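# Spread towel flat lengthwise beside the basket

## Task

Lay the towel out flat as a single layer on the table so that, from the robot's point of view, its long edges run straight ahead toward the far edge of the table (along +x). Keep it at least a finger's width from the table edge, at least two finger widths from the basket's rim, and more than a hand's width from the column of each arm. The basket must stay upright with its entire base on the table, shifted no more than about three finger widths from its starting spot and turned roughly as it was. At the end the grippers must have released everything and pulled away, and the result must hold without the robot supporting anything.

## Robot and tools

Robot and frames. Two arms, left_arm and right_arm, each ending in a parallel gripper. All reported poses share one scene frame: the origin lies on the table top midway between the arms, +x points out across the table, +z points up, and left_arm sits on the +y side. The names left and right do not refer to sides of any image. The left_arm base is at (+0.041, +0.375, 0) m with quat_wxyz (+0.998, 0, 0, -0.061); the right_arm base is at (-0.046, -0.227, 0) m with quat_wxyz (+0.996, 0, 0, +0.085). In a gripper's own axes the fingers extend along +z and close along y. end_effector_position is the spot between the finger pads, roughly 1 cm short of the fingertips. Joint ranges (rad): waist -2.618 to 3.054, shoulder 0.000 to 3.142, elbow 0.000 to 3.142, wrist pitch -1.571 to 1.571, wrist yaw -1.571 to 1.571, wrist roll -2.094 to 2.094. Elbows cannot quite straighten fully.

The row format. Both motion tools use a row of 14 numbers, each in [-1, 1], always covering both arms even if one stays still: dx, dy, dz, rx, ry, rz, opening for left_arm, then the same seven for right_arm. dx..rz are an offset, not a pose: they are expressed in that gripper's own axes and measured from the gripper's pose at the start (see each tool). Scale: 1.0 equals 0.6 m for dx, dy, dz and 180 degrees for the rotation; rx, ry, rz form one rotation vector. opening is absolute, not an offset: +1 is fully open (0.094 m), -1 is shut.

execute_actions(actions): actions is a list of actions; each action is a table of up to 15 rows, each row run for one control step of 1/30 s, so one action lasts 15 steps (0.5 s) and a short table repeats its final row. Every row in an action is an offset from the pose measured when that action began, not from the preceding row; for the first action of a call that start is the last pose a result reported. Passing an empty list just returns the current state and images. Results include end_effector_position at some steps; HELD next to an arm marks a step where part of its command was held back.

move(target, speed, blocking): target is one 14-number row whose offsets are taken from the pose in the latest result that showed one. Each gripper travels in a straight line toward its target; both paths finish together and last 0.5 to 10 s (longer ones are cut off at 10 s, short of the goal). Rotation goes the short way. speed is the top path speed per arm in m/s, 0.002 to 0.5, default 0.25; turning is capped at twice that in rad/s. Paths ignore obstacles and the other arm, and grippers can lag, drift or overshoot the speed, above all near full reach. Openings are sent when the move starts. A faster move, or a target set deeper beyond a contact, hits or presses harder. The move: line reports how it ended (done, off_target, moving, held, fault) and which limits acted; limits=paced means a commanded pose was clipped, limits=held means a check stalled some steps and the arm may then lunge faster. Distances from each gripper to its target are given too. With blocking=false you get a result after 0.5 s while the arm keeps going; until a result shows the move ended, further moves and execute_actions are refused, so use wait or stop first.

wait(seconds): 0 to 10 s, arms keep their last command; returns early if a running move finishes. stop(): brakes a running move (needs some distance, more when fast); fingers keep moving. zoom_image(camera, region): region [x0, y0, x1, y1] in pixels of that camera's latest image, at most 504 by 504; cameras are cam_head_left, cam_head_right, cam_high, cam_left_wrist, cam_right_wrist, all 504x504, returned in that order. read_manual(section) only gives licence text. finished_scene(scene) ends the current scene irreversibly and reports success.

Controller behaviour. Each step the commanded pose is clipped to within 70 mm and 16 degrees of the measured pose, so large offsets need several actions; after an action an arm continues at most to its last clipped pose. Position wins over orientation when both cannot be met. Arms tend to finish a centimetre or more low and can keep sinking under zero offsets: to hold an arm, send the offset back to its desired pose in the first call of a reply and zeros afterwards, raising the aim if it still sags. Hand target lines show where each gripper is currently being driven. A pose unreachable line means a clearance check altered or blocked that arm's command. Printed positions grow less accurate at long reach. The simulation keeps running between replies with the last command held.

Gripping. grip_measured is the measured finger opening on the same scale as the command. To hold something, command roughly 0.03 below grip_measured; a smaller gap grips more gently. Pad force tops out near 50 to 62 N and is weaker on very thin items (under about 2 mm, like cloth). Sensor offsets of about 1 mm per gripper persist. Objects may be tugged briefly while held.

Avoid: knocking or dropping anything off the table, the arms colliding or pushing on each other, hard impacts or strong presses, and long heavy holds. Motor heat: a MOTOR HOT warning comes at 75 °C, a 10 s stop of that arm at 90 °C, and at 100 °C the arm goes limp and falls; these show as OVER-TEMPERATURE FAULT lines. Camera calibration (K, distortion, T_world_to_cam) is listed per camera and may be off by a few degrees and millimetres.

Each tool is called after "Request:" in YAML: its name, and indented under it one key for each argument.

## Session

Request:
execute_actions:
  actions: []

Scene clock: 0.00 s.
left_arm: end_effector_position=(+0.2258, +0.0800, +0.3309) grip_measured=+1.000 end_effector_quat_wxyz=(+0.416, +0.655, +0.393, +0.493) | right_arm: end_effector_position=(+0.5725, -0.2925, +0.2265) grip_measured=+1.000 end_effector_quat_wxyz=(+0.458, +0.060, +0.884, +0.075)
Joint positions: left_arm=[-1.409  1.353  1.231 -0.584 -1.31   1.212  0.094] | right_arm=[-0.34   2.186  2.083 -0.519 -0.217  0.078  0.094]
Joint velocities: left_arm=[-0.032  0.002  0.007  0.066 -0.022 -0.022  0.   ] | right_arm=[ 0.002 -0.002  0.002 -0.022 -0.007  0.007  0.   ]
Motor temperatures (°C, as the motors report them): left_arm=[27 27 28 28 28 26] | right_arm=[25 27 27 27 25 26]
Hand target (left_arm): +0.226, +0.083, +0.336; +0.420, +0.650, +0.397, +0.494
Hand target (right_arm): +0.574, -0.292, +0.239; +0.471, +0.056, +0.877, +0.075

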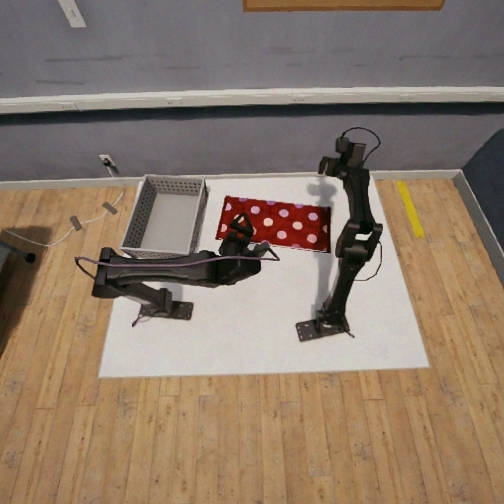

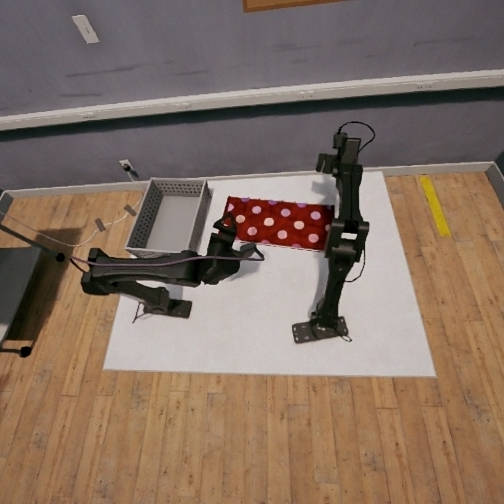

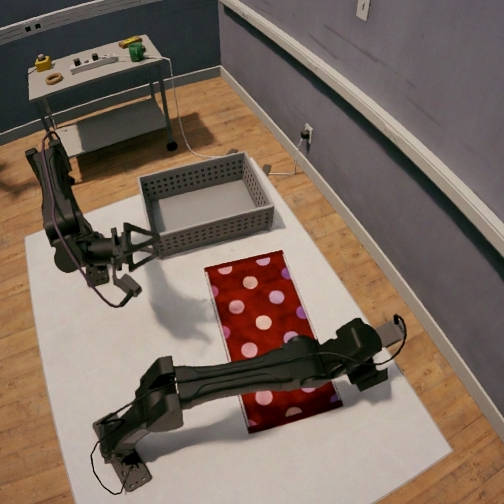

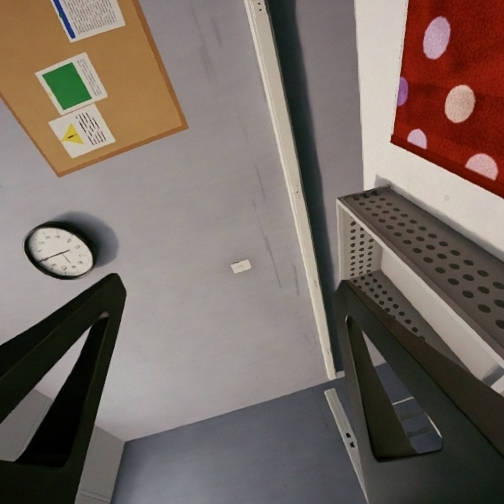

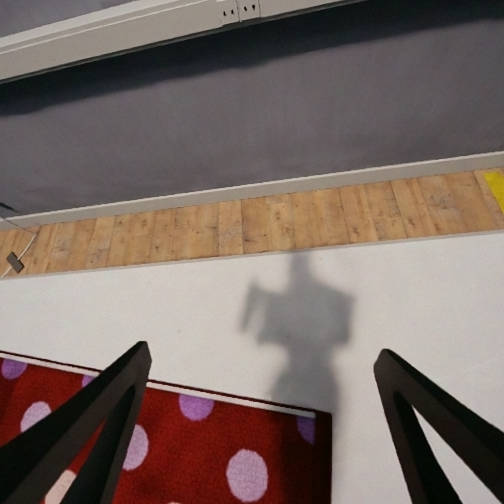

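Request:
zoom_image:
  camera: "cam_high"
  region: [170,230,390,450]

Request:
zoom_image:
  camera: "cam_head_left"
  region: [200,170,360,270]

Region (170, 230, 390, 450) of cam_high's 504x504 image, scaled by 2.291, with more detail than that image has.

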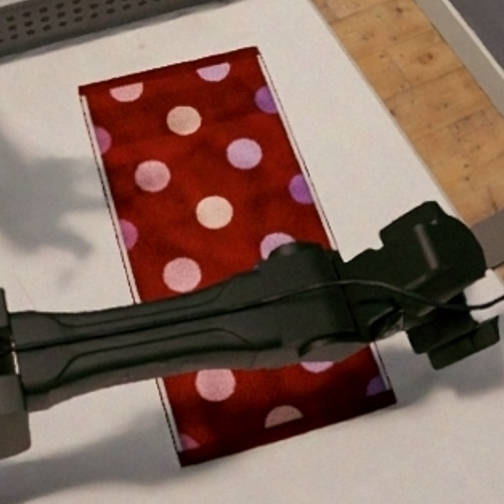

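Region (200, 170, 360, 270) of cam_head_left's 504x504 image, scaled by 3.150, with more detail than that image has; it fills the top 315 rows of this view, and the rest is white.

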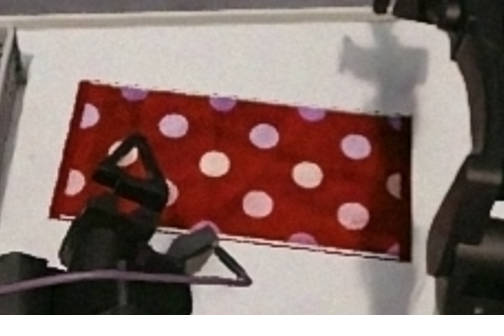

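Request:
move:
  target: [0.107,-0.275,-0.037,0.398,0.336,-0.529,1,0.4625,-0.108,-0.257,0.05,0.303,-0.04,-0.2]
  speed: 0.3

Scene clock: 5.03 s.
left_arm: end_effector_position=(+0.2029, +0.1907, +0.1974) grip_measured=+1.000 end_effector_quat_wxyz=(+0.010, +0.011, +1.000, -0.009) | right_arm: end_effector_position=(+0.2893, -0.3145, +0.0772) grip_measured=-0.198 end_effector_quat_wxyz=(-0.002, +0.001, +1.000, +0.004)
Joint positions: left_arm=[-0.733  1.475  1.493 -1.562 -0.004 -0.835  0.094] | right_arm=[-0.433  1.878  1.461 -1.159 -0.007 -0.26   0.038]
Joint velocities: left_arm=[-0.012 -0.002 -0.002  0.11  -0.007 -0.022  0.   ] | right_arm=[ 0.002 -0.017 -0.002 -0.022 -0.037 -0.037  0.   ]
Motor temperatures (°C, as the motors report them): left_arm=[27 28 28 28 28 26] | right_arm=[25 29 27 27 25 26]
Hand target (left_arm): +0.197, +0.198, +0.200; +0.007, +0.004, +1.000, -0.009
Hand target (right_arm): +0.285, -0.318, +0.082; +0.001, +0.003, +1.000, +0.001
Off the commanded pose (left_arm): 0.010 m, 2 deg.
Off the commanded pose (right_arm): 0.007 m, 1 deg.
joint sent to its limit (left arm) — the command would take joint 4 (wrist pitch) past its lower limit, so that joint was sent only as far as its limit.
move: done
camera_calibration (this result's frames):
cam_left_wrist: T_world_to_cam=[[0.0430303, -0.997441, 0.0570973, 0.162554], [-0.726204, 0.00802229, 0.687433, 0.0292395], [-0.686132, -0.0710447, -0.724, 0.394821], [0, 0, 0, 1]] pos_world=[0.285138, 0.189954, 0.256469]
cam_right_wrist: T_world_to_cam=[[0.0640519, -0.997856, -0.0134446, -0.329162], [-0.856259, -0.0618724, 0.512827, 0.240021], [-0.512559, -0.0213355, -0.858387, 0.300217], [0, 0, 0, 1]] pos_world=[0.380482, -0.3072, 0.130188]

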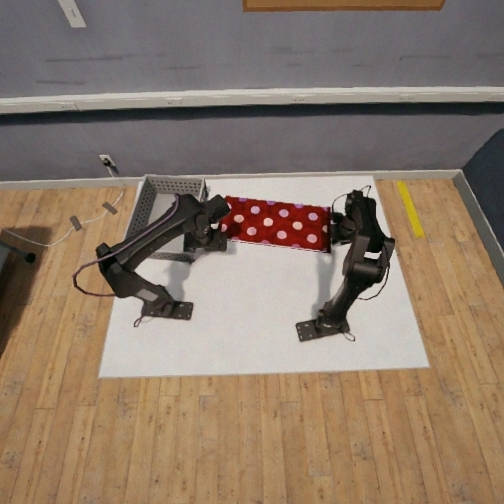

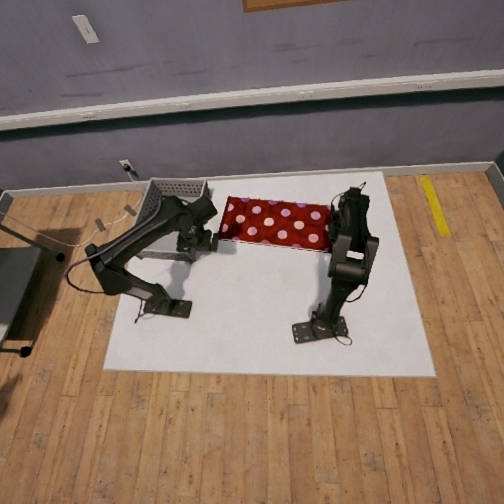

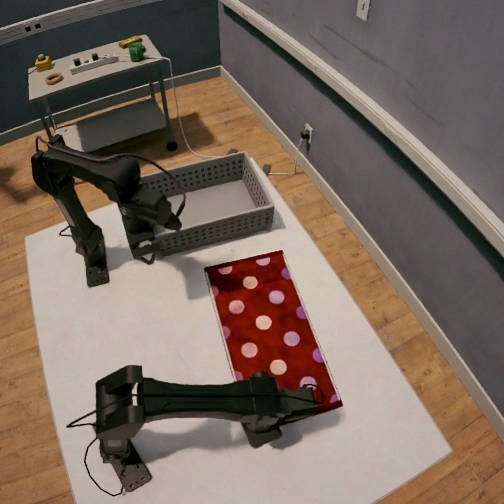

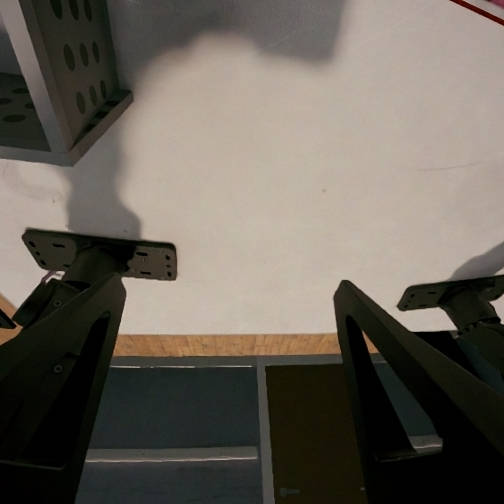

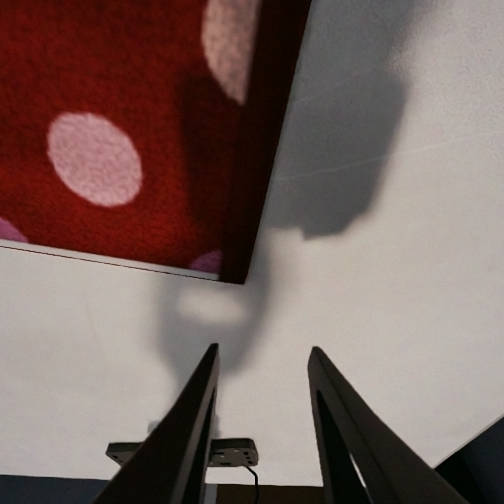

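Request:
move:
  target: [0.03,0,0,0,0,0,1,-0.018,0.008,0.118,0,0,0,-0.2]
  speed: 0.08

Request:
move:
  target: [0,0,0,0,0,0,1,0,0,0.005,0,0,0,-1]

Request:
move:
  target: [0,0,0,0,0,0,1,0.1,0.05,-0.07,0,0,0,-1]
  speed: 0.1

Scene clock: 6.37 s.
left_arm: end_effector_position=(+0.1894, +0.1880, +0.1947) grip_measured=+1.000 end_effector_quat_wxyz=(+0.007, +0.011, +1.000, -0.006) | right_arm: end_effector_position=(+0.2913, -0.3140, +0.0167) grip_measured=-0.198 end_effector_quat_wxyz=(-0.013, +0.004, +1.000, +0.006)
Joint positions: left_arm=[-0.782  1.456  1.465 -1.562 -0.003 -0.884  0.094] | right_arm=[-0.429  1.971  1.337 -0.965 -0.005 -0.251  0.038]
Joint velocities: left_arm=[ 0.002  0.002 -0.017  0.022  0.007 -0.022  0.   ] | right_arm=[ 0.002 -0.012  0.012 -0.022  0.051  0.022  0.   ]
Motor temperatures (°C, as the motors report them): left_arm=[27 28 28 28 28 26] | right_arm=[25 29 27 27 25 26]
Hand target (left_arm): +0.185, +0.191, +0.197; +0.010, +0.011, +1.000, -0.009
Hand target (right_arm): +0.298, -0.309, +0.006; -0.003, +0.001, +1.000, +0.005
Off the commanded pose (left_arm): 0.006 m, 1 deg.
Off the commanded pose (right_arm): 0.014 m, 1 deg.
move: off_target (right_arm)
camera_calibration (this result's frames):
cam_left_wrist: T_world_to_cam=[[0.0433928, -0.997713, 0.0518227, 0.161534], [-0.721022, 0.0046312, 0.692897, 0.0199154], [-0.691552, -0.067432, -0.719172, 0.382812], [0, 0, 0, 1]] pos_world=[0.272084, 0.186887, 0.253137]
cam_right_wrist: T_world_to_cam=[[0.0576197, -0.998156, -0.0190694, -0.327688], [-0.844816, -0.0589278, 0.531802, 0.270106], [-0.531945, -0.0145321, -0.846654, 0.25694], [0, 0, 0, 1]] pos_world=[0.383749, -0.307433, 0.0676477]

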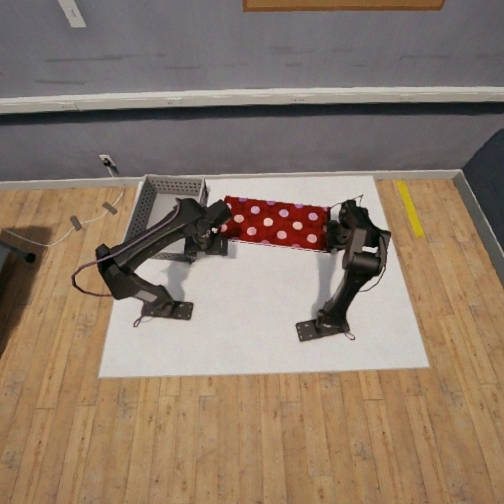

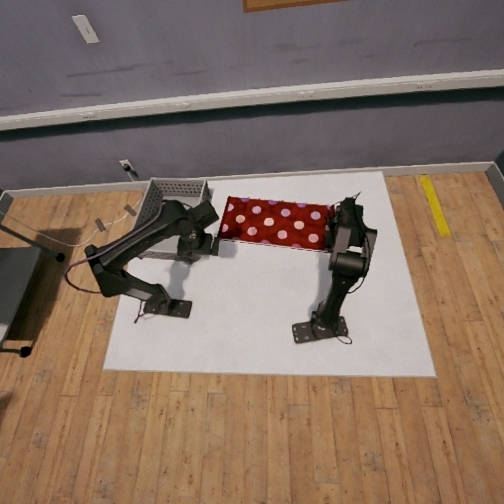

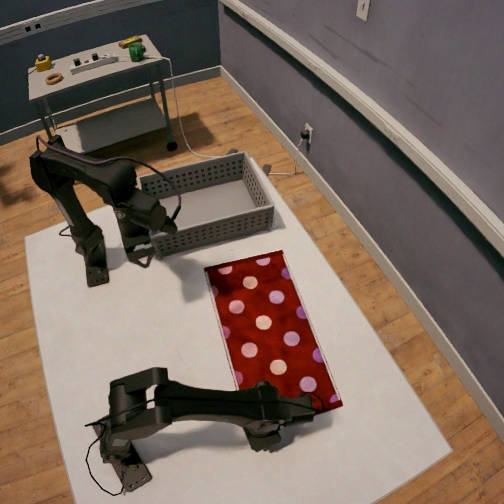

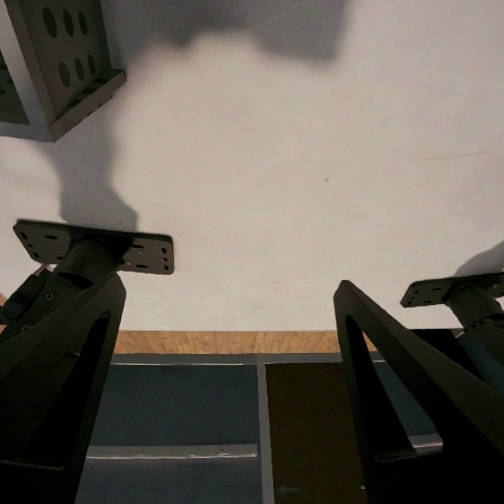

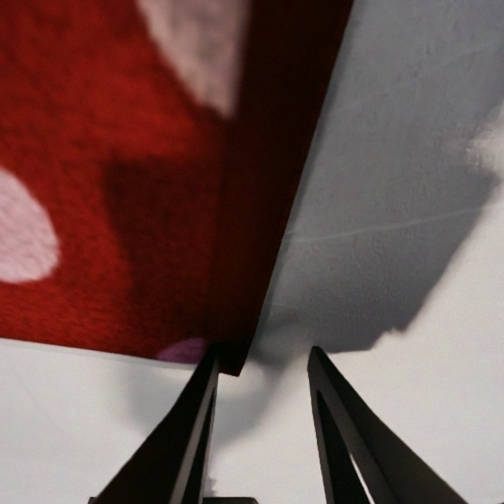

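Scene clock: 7.07 s.
left_arm: end_effector_position=(+0.1894, +0.1880, +0.1947) grip_measured=+1.000 end_effector_quat_wxyz=(+0.007, +0.010, +1.000, -0.006) | right_arm: end_effector_position=(+0.2902, -0.3103, +0.0174) grip_measured=-0.985 end_effector_quat_wxyz=(-0.015, +0.003, +1.000, +0.014)
Joint positions: left_arm=[-0.782  1.456  1.465 -1.562 -0.003 -0.885  0.094] | right_arm=[-0.427  1.969  1.337 -0.974 -0.019 -0.251  0.001]
Joint velocities: left_arm=[-0.002 -0.007 -0.007 -0.022 -0.022  0.022  0.   ] | right_arm=[-0.012 -0.012  0.007  0.022 -0.066  0.007 -0.001]
Motor temperatures (°C, as the motors report them): left_arm=[27 28 28 28 28 26] | right_arm=[25 29 27 27 25 26]
Hand target (left_arm): +0.189, +0.188, +0.195; +0.007, +0.010, +1.000, -0.006
Hand target (right_arm): +0.291, -0.314, +0.014; -0.013, +0.004, +1.000, +0.006
Off the commanded pose (left_arm): 0.000 m, 0 deg.
Off the commanded pose (right_arm): 0.005 m, 1 deg.
move: done
camera_calibration (this result's frames):
cam_left_wrist: T_world_to_cam=[[0.0437736, -0.997696, 0.0518275, 0.161458], [-0.72102, 0.00435969, 0.6929, 0.0199654], [-0.69153, -0.0676994, -0.719168, 0.382857], [0, 0, 0, 1]] pos_world=[0.272085, 0.186918, 0.253137]
cam_right_wrist: T_world_to_cam=[[0.0589817, -0.997646, -0.0349673, -0.323932], [-0.843148, -0.0685395, 0.533295, 0.265511], [-0.534436, -0.00197202, -0.845207, 0.261619], [0, 0, 0, 1]] pos_world=[0.38279, -0.304455, 0.0681997]

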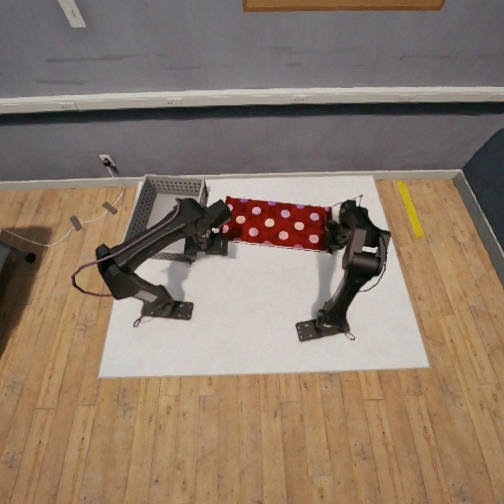

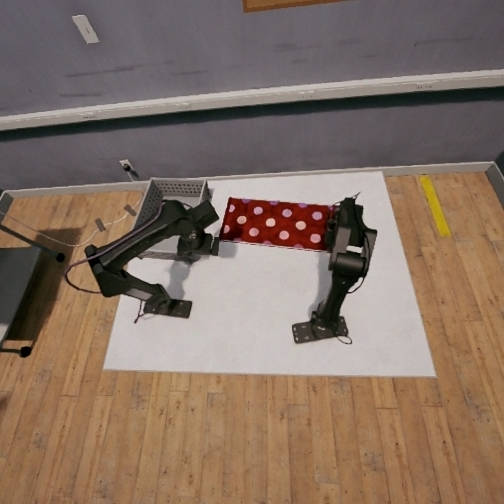

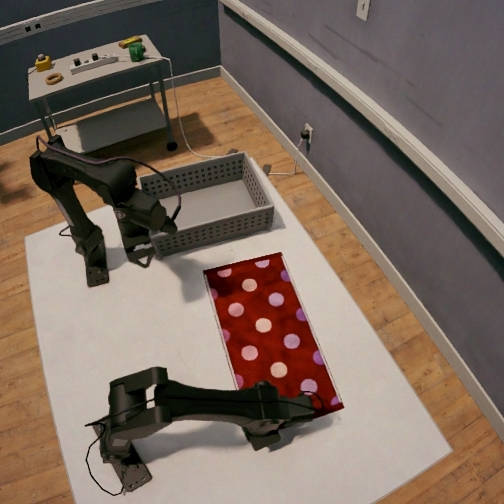

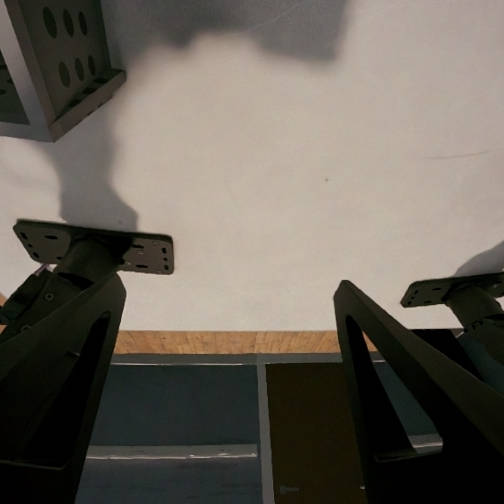

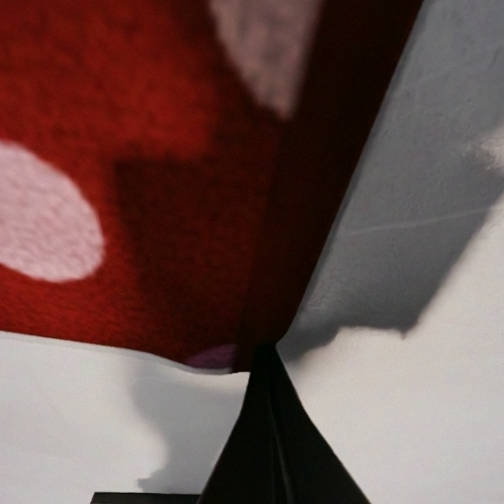

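Scene clock: 8.20 s.
left_arm: end_effector_position=(+0.1894, +0.1880, +0.1947) grip_measured=+1.000 end_effector_quat_wxyz=(+0.007, +0.010, +1.000, -0.006) | right_arm: end_effector_position=(+0.2374, -0.2855, +0.0627) grip_measured=-0.985 end_effector_quat_wxyz=(-0.012, +0.005, +1.000, +0.013)
Joint positions: left_arm=[-0.782  1.456  1.465 -1.562 -0.003 -0.885  0.094] | right_arm=[-0.39   1.701  1.182 -1.081 -0.02  -0.21   0.001]
Joint velocities: left_arm=[ 0.002  0.002 -0.012 -0.037  0.022  0.022  0.   ] | right_arm=[-0.007  0.002 -0.012 -0.037 -0.066  0.022  0.   ]
Motor temperatures (°C, as the motors report them): left_arm=[27 28 28 28 28 26] | right_arm=[25 29 27 27 25 26]
Hand target (left_arm): +0.189, +0.188, +0.195; +0.007, +0.010, +1.000, -0.006
Hand target (right_arm): +0.233, -0.280, +0.064; -0.015, +0.003, +1.000, +0.015
Off the commanded pose (left_arm): 0.000 m, 0 deg.
Off the commanded pose (right_arm): 0.007 m, 0 deg.
move: done
camera_calibration (this result's frames):
cam_left_wrist: T_world_to_cam=[[0.0437736, -0.997696, 0.0518275, 0.161458], [-0.72102, 0.00435969, 0.6929, 0.0199654], [-0.69153, -0.0676994, -0.719168, 0.382857], [0, 0, 0, 1]] pos_world=[0.272085, 0.186918, 0.253137]
cam_right_wrist: T_world_to_cam=[[0.0553706, -0.997939, -0.0324389, -0.29382], [-0.846222, -0.0641468, 0.528955, 0.200784], [-0.529946, -0.00183805, -0.84803, 0.2708], [0, 0, 0, 1]] pos_world=[0.329686, -0.279837, 0.113909]

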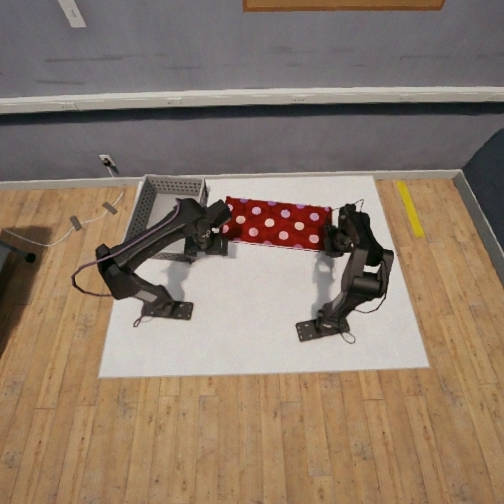

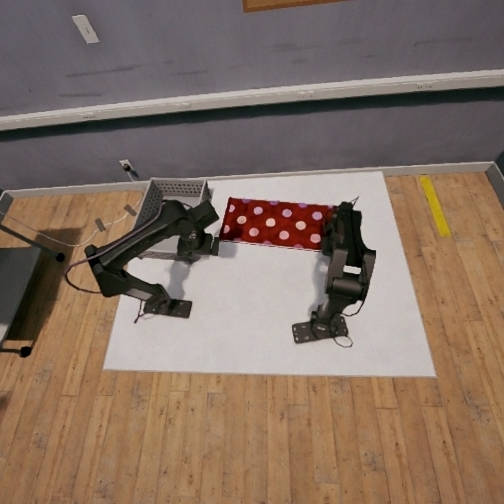

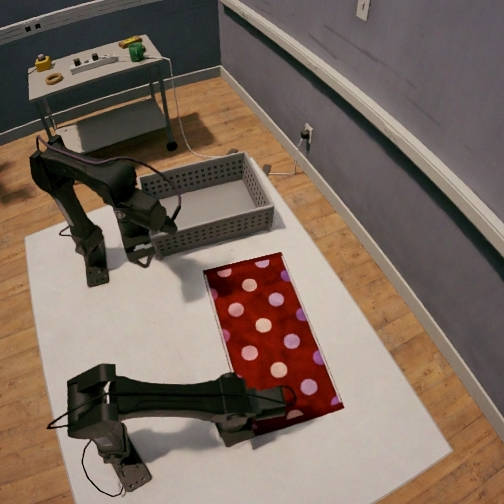

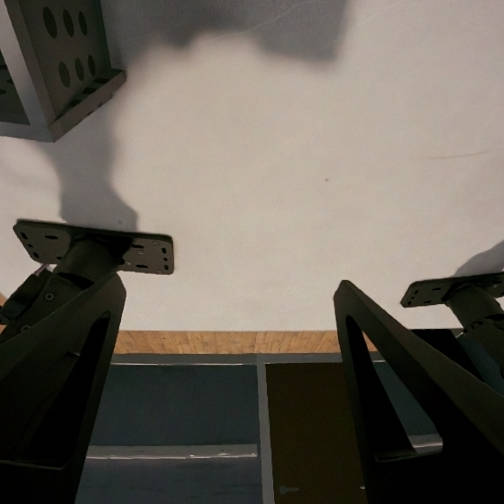

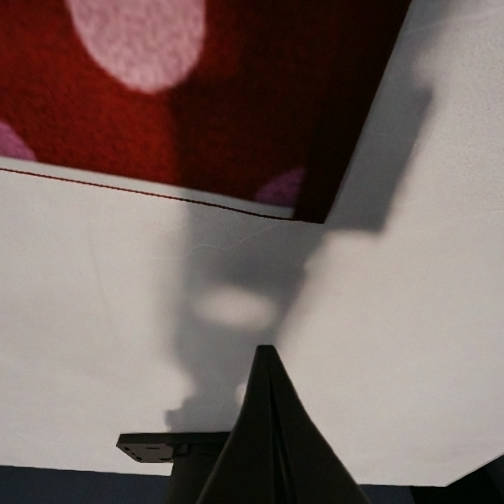

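Request:
move:
  target: [0,0,0,0,0,0,1,-0.125,-0.03,0.045,0,0,0,-1]

Request:
move:
  target: [0,0,0,0,0,0,1,0,0,0.045,0,0,0,-1]
  speed: 0.05

Request:
move:
  target: [0.1,0,0,0,0,0,1,0.18,0.09,0.025,0,0,0,-1]
  speed: 0.06

Scene clock: 9.17 s.
left_arm: end_effector_position=(+0.1894, +0.1880, +0.1947) grip_measured=+1.000 end_effector_quat_wxyz=(+0.007, +0.010, +1.000, -0.006) | right_arm: end_effector_position=(+0.3019, -0.2999, +0.0249) grip_measured=-0.985 end_effector_quat_wxyz=(-0.026, +0.005, +1.000, +0.016)
Joint positions: left_arm=[-0.782  1.456  1.465 -1.562 -0.003 -0.885  0.094] | right_arm=[-0.39   2.011  1.429 -1.047 -0.02  -0.209  0.001]
Joint velocities: left_arm=[-0.007 -0.002 -0.007 -0.007 -0.022 -0.051  0.   ] | right_arm=[-0.012 -0.002  0.022 -0.022  0.037 -0.066 -0.002]
Motor temperatures (°C, as the motors report them): left_arm=[27 28 28 28 28 26] | right_arm=[25 29 27 27 25 26]
Hand target (left_arm): +0.189, +0.188, +0.195; +0.007, +0.010, +1.000, -0.006
Hand target (right_arm): +0.311, -0.304, +0.031; -0.012, +0.005, +1.000, +0.013
Off the commanded pose (left_arm): 0.000 m, 0 deg.
Off the commanded pose (right_arm): 0.013 m, 2 deg.
move: off_target (right_arm)
camera_calibration (this result's frames):
cam_left_wrist: T_world_to_cam=[[0.0437736, -0.997696, 0.0518275, 0.161458], [-0.72102, 0.00435969, 0.6929, 0.0199654], [-0.69153, -0.0676994, -0.719168, 0.382857], [0, 0, 0, 1]] pos_world=[0.272085, 0.186918, 0.253137]
cam_right_wrist: T_world_to_cam=[[0.0535658, -0.997749, -0.0403524, -0.312177], [-0.830755, -0.0669494, 0.552597, 0.26833], [-0.554055, 0.00392267, -0.832471, 0.28158], [0, 0, 0, 1]] pos_world=[0.39565, -0.294614, 0.0735318]

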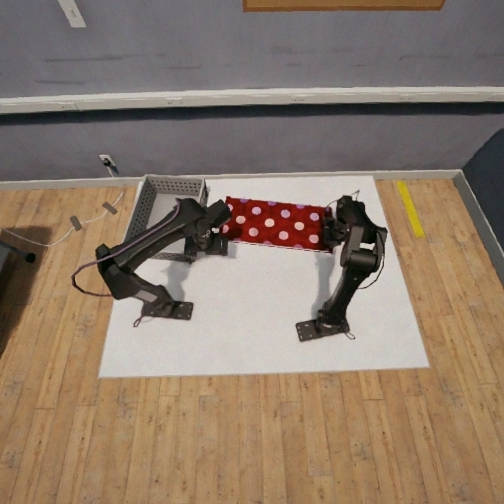

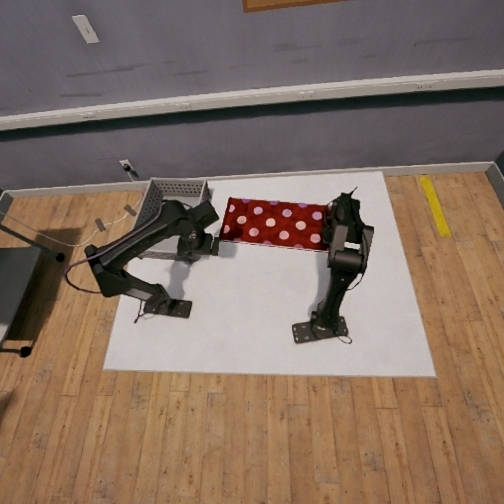

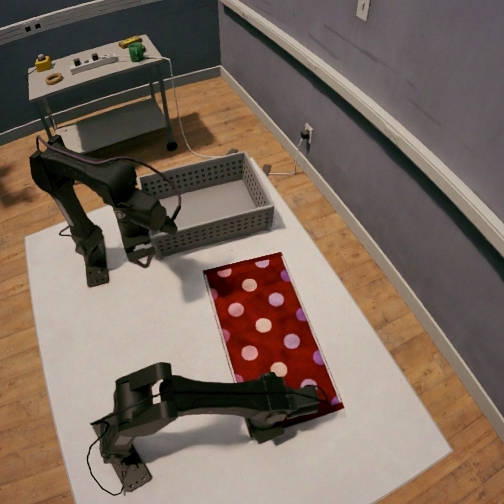

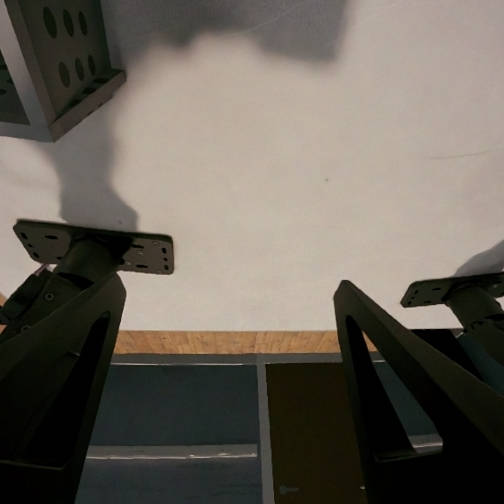

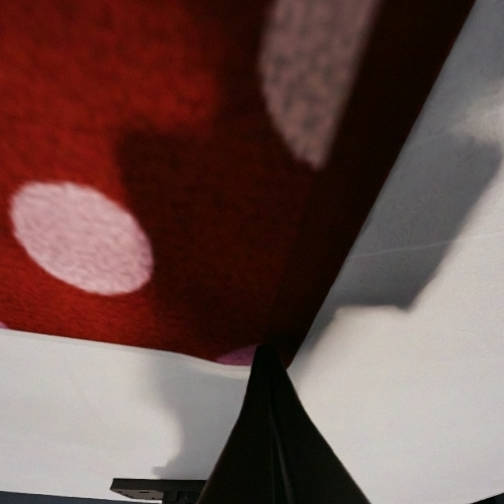

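Scene clock: 9.93 s.
left_arm: end_effector_position=(+0.1894, +0.1880, +0.1947) grip_measured=+1.000 end_effector_quat_wxyz=(+0.007, +0.010, +1.000, -0.006) | right_arm: end_effector_position=(+0.3008, -0.2996, +0.0163) grip_measured=-0.985 end_effector_quat_wxyz=(-0.026, +0.005, +1.000, +0.016)
Joint positions: left_arm=[-0.782  1.456  1.465 -1.562 -0.003 -0.885  0.094] | right_arm=[-0.39   2.018  1.403 -1.013 -0.02  -0.209  0.001]
Joint velocities: left_arm=[-0.007  0.002 -0.012  0.037 -0.007 -0.022  0.   ] | right_arm=[ 0.007 -0.017 -0.002  0.007  0.037  0.022 -0.001]
Motor temperatures (°C, as the motors report them): left_arm=[27 28 28 28 28 26] | right_arm=[25 29 27 27 25 26]
Hand target (left_arm): +0.189, +0.188, +0.195; +0.007, +0.010, +1.000, -0.006
Hand target (right_arm): +0.299, -0.299, -0.001; -0.027, +0.005, +0.999, +0.016
Off the commanded pose (left_arm): 0.000 m, 0 deg.
Off the commanded pose (right_arm): 0.018 m, 0 deg.
move: off_target (right_arm)
camera_calibration (this result's frames):
cam_left_wrist: T_world_to_cam=[[0.0437736, -0.997696, 0.0518275, 0.161458], [-0.72102, 0.00435969, 0.6929, 0.0199654], [-0.69153, -0.0676994, -0.719168, 0.382857], [0, 0, 0, 1]] pos_world=[0.272085, 0.186918, 0.253137]
cam_right_wrist: T_world_to_cam=[[0.0536107, -0.997759, -0.0400441, -0.312247], [-0.831372, -0.0668119, 0.551686, 0.272439], [-0.553125, 0.00371525, -0.83309, 0.273498], [0, 0, 0, 1]] pos_world=[0.394516, -0.294361, 0.0650444]

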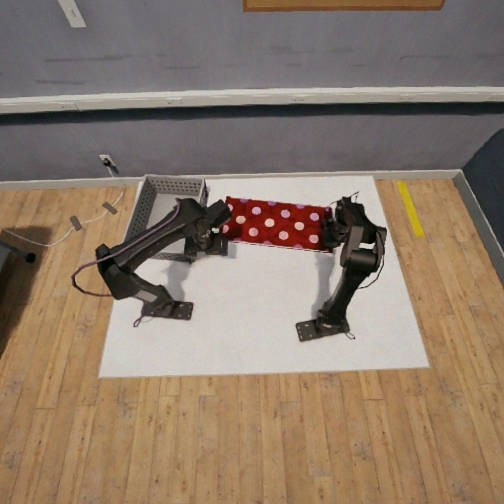

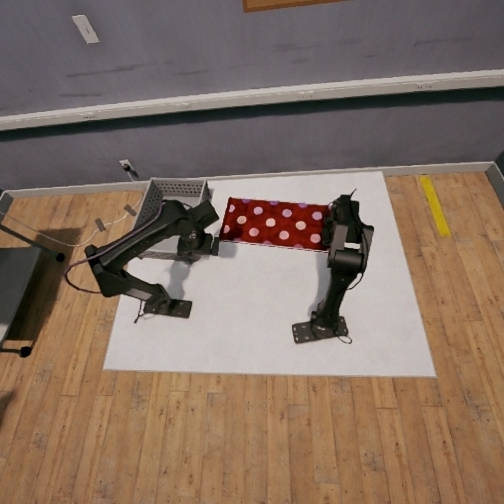

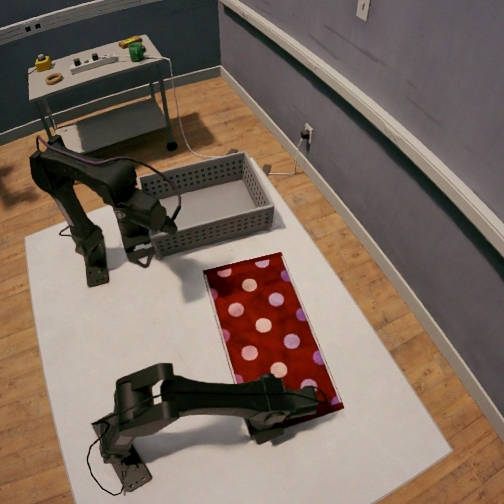

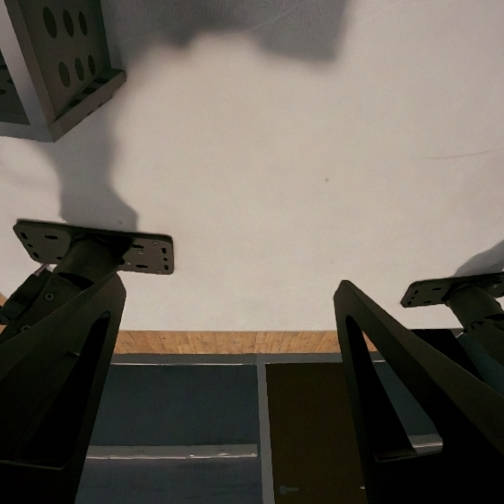

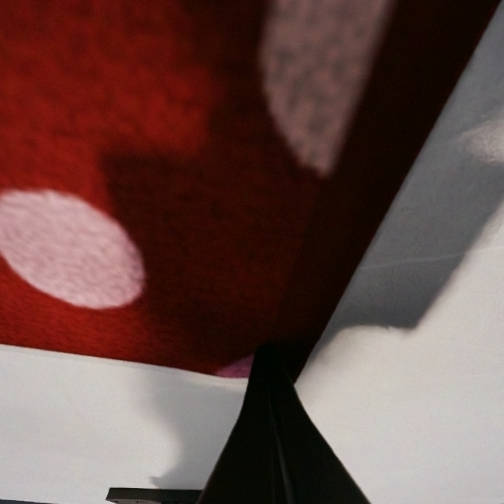

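Scene clock: 12.27 s.
left_arm: end_effector_position=(+0.1352, +0.1817, +0.1917) grip_measured=+1.000 end_effector_quat_wxyz=(+0.006, +0.011, +1.000, -0.009) | right_arm: end_effector_position=(+0.2105, -0.2511, +0.0166) grip_measured=-0.985 end_effector_quat_wxyz=(-0.000, +0.008, +1.000, +0.009)
Joint positions: left_arm=[-1.001  1.362  1.375 -1.562 -0.003 -1.102  0.094] | right_arm=[-0.281  1.628  0.905 -0.85  -0.018 -0.093  0.001]
Joint velocities: left_arm=[-0.002 -0.007  0.002 -0.051 -0.007 -0.051  0.   ] | right_arm=[-0.017  0.012 -0.017 -0.022 -0.051  0.066  0.001]
Motor temperatures (°C, as the motors report them): left_arm=[27 28 28 28 28 26] | right_arm=[25 29 27 27 25 26]
Hand target (left_arm): +0.130, +0.189, +0.193; +0.006, +0.011, +1.000, -0.006
Hand target (right_arm): +0.193, -0.244, +0.011; -0.026, +0.005, +0.999, +0.017
Off the commanded pose (left_arm): 0.010 m, 0 deg.
Off the commanded pose (right_arm): 0.021 m, 3 deg.
move: off_target (right_arm)
camera_calibration (this result's frames):
cam_left_wrist: T_world_to_cam=[[0.0426644, -0.99742, 0.0577403, 0.156755], [-0.720054, 0.00936688, 0.693854, -0.0182407], [-0.692605, -0.071179, -0.717797, 0.343234], [0, 0, 0, 1]] pos_world=[0.217903, 0.180953, 0.249977]
cam_right_wrist: T_world_to_cam=[[0.0484593, -0.998537, -0.0239945, -0.258294], [-0.858703, -0.0539194, 0.50963, 0.210135], [-0.510178, -0.00409218, -0.860059, 0.212983], [0, 0, 0, 1]] pos_world=[0.301619, -0.245715, 0.0698893]

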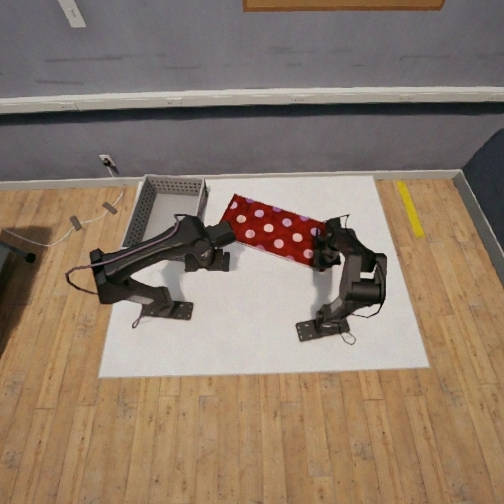

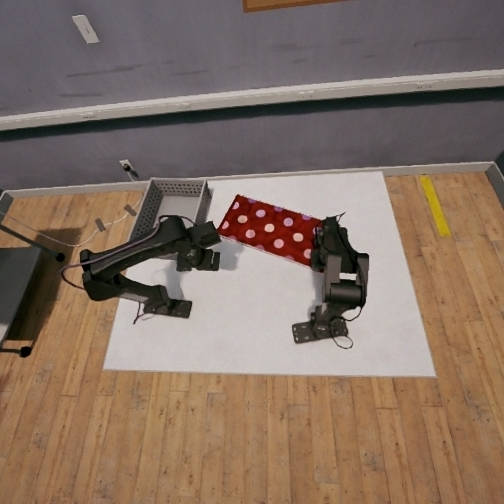

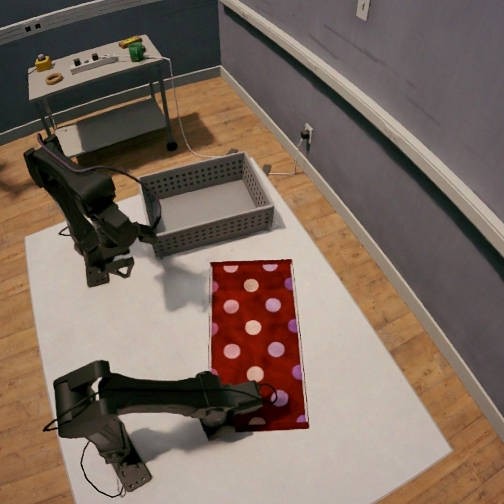

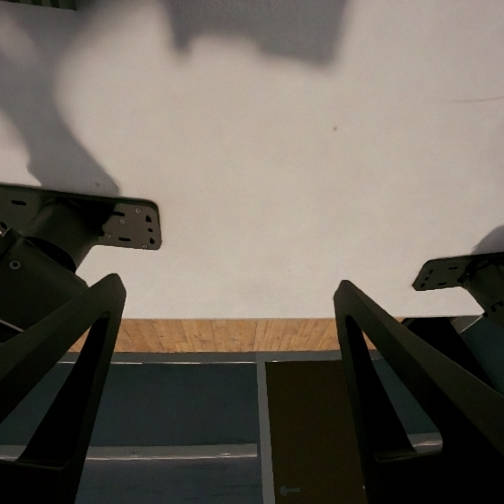

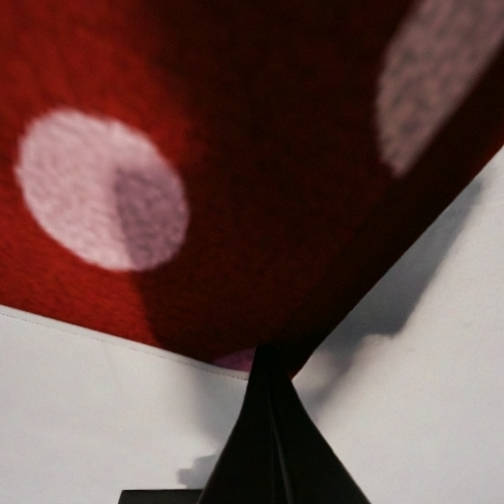

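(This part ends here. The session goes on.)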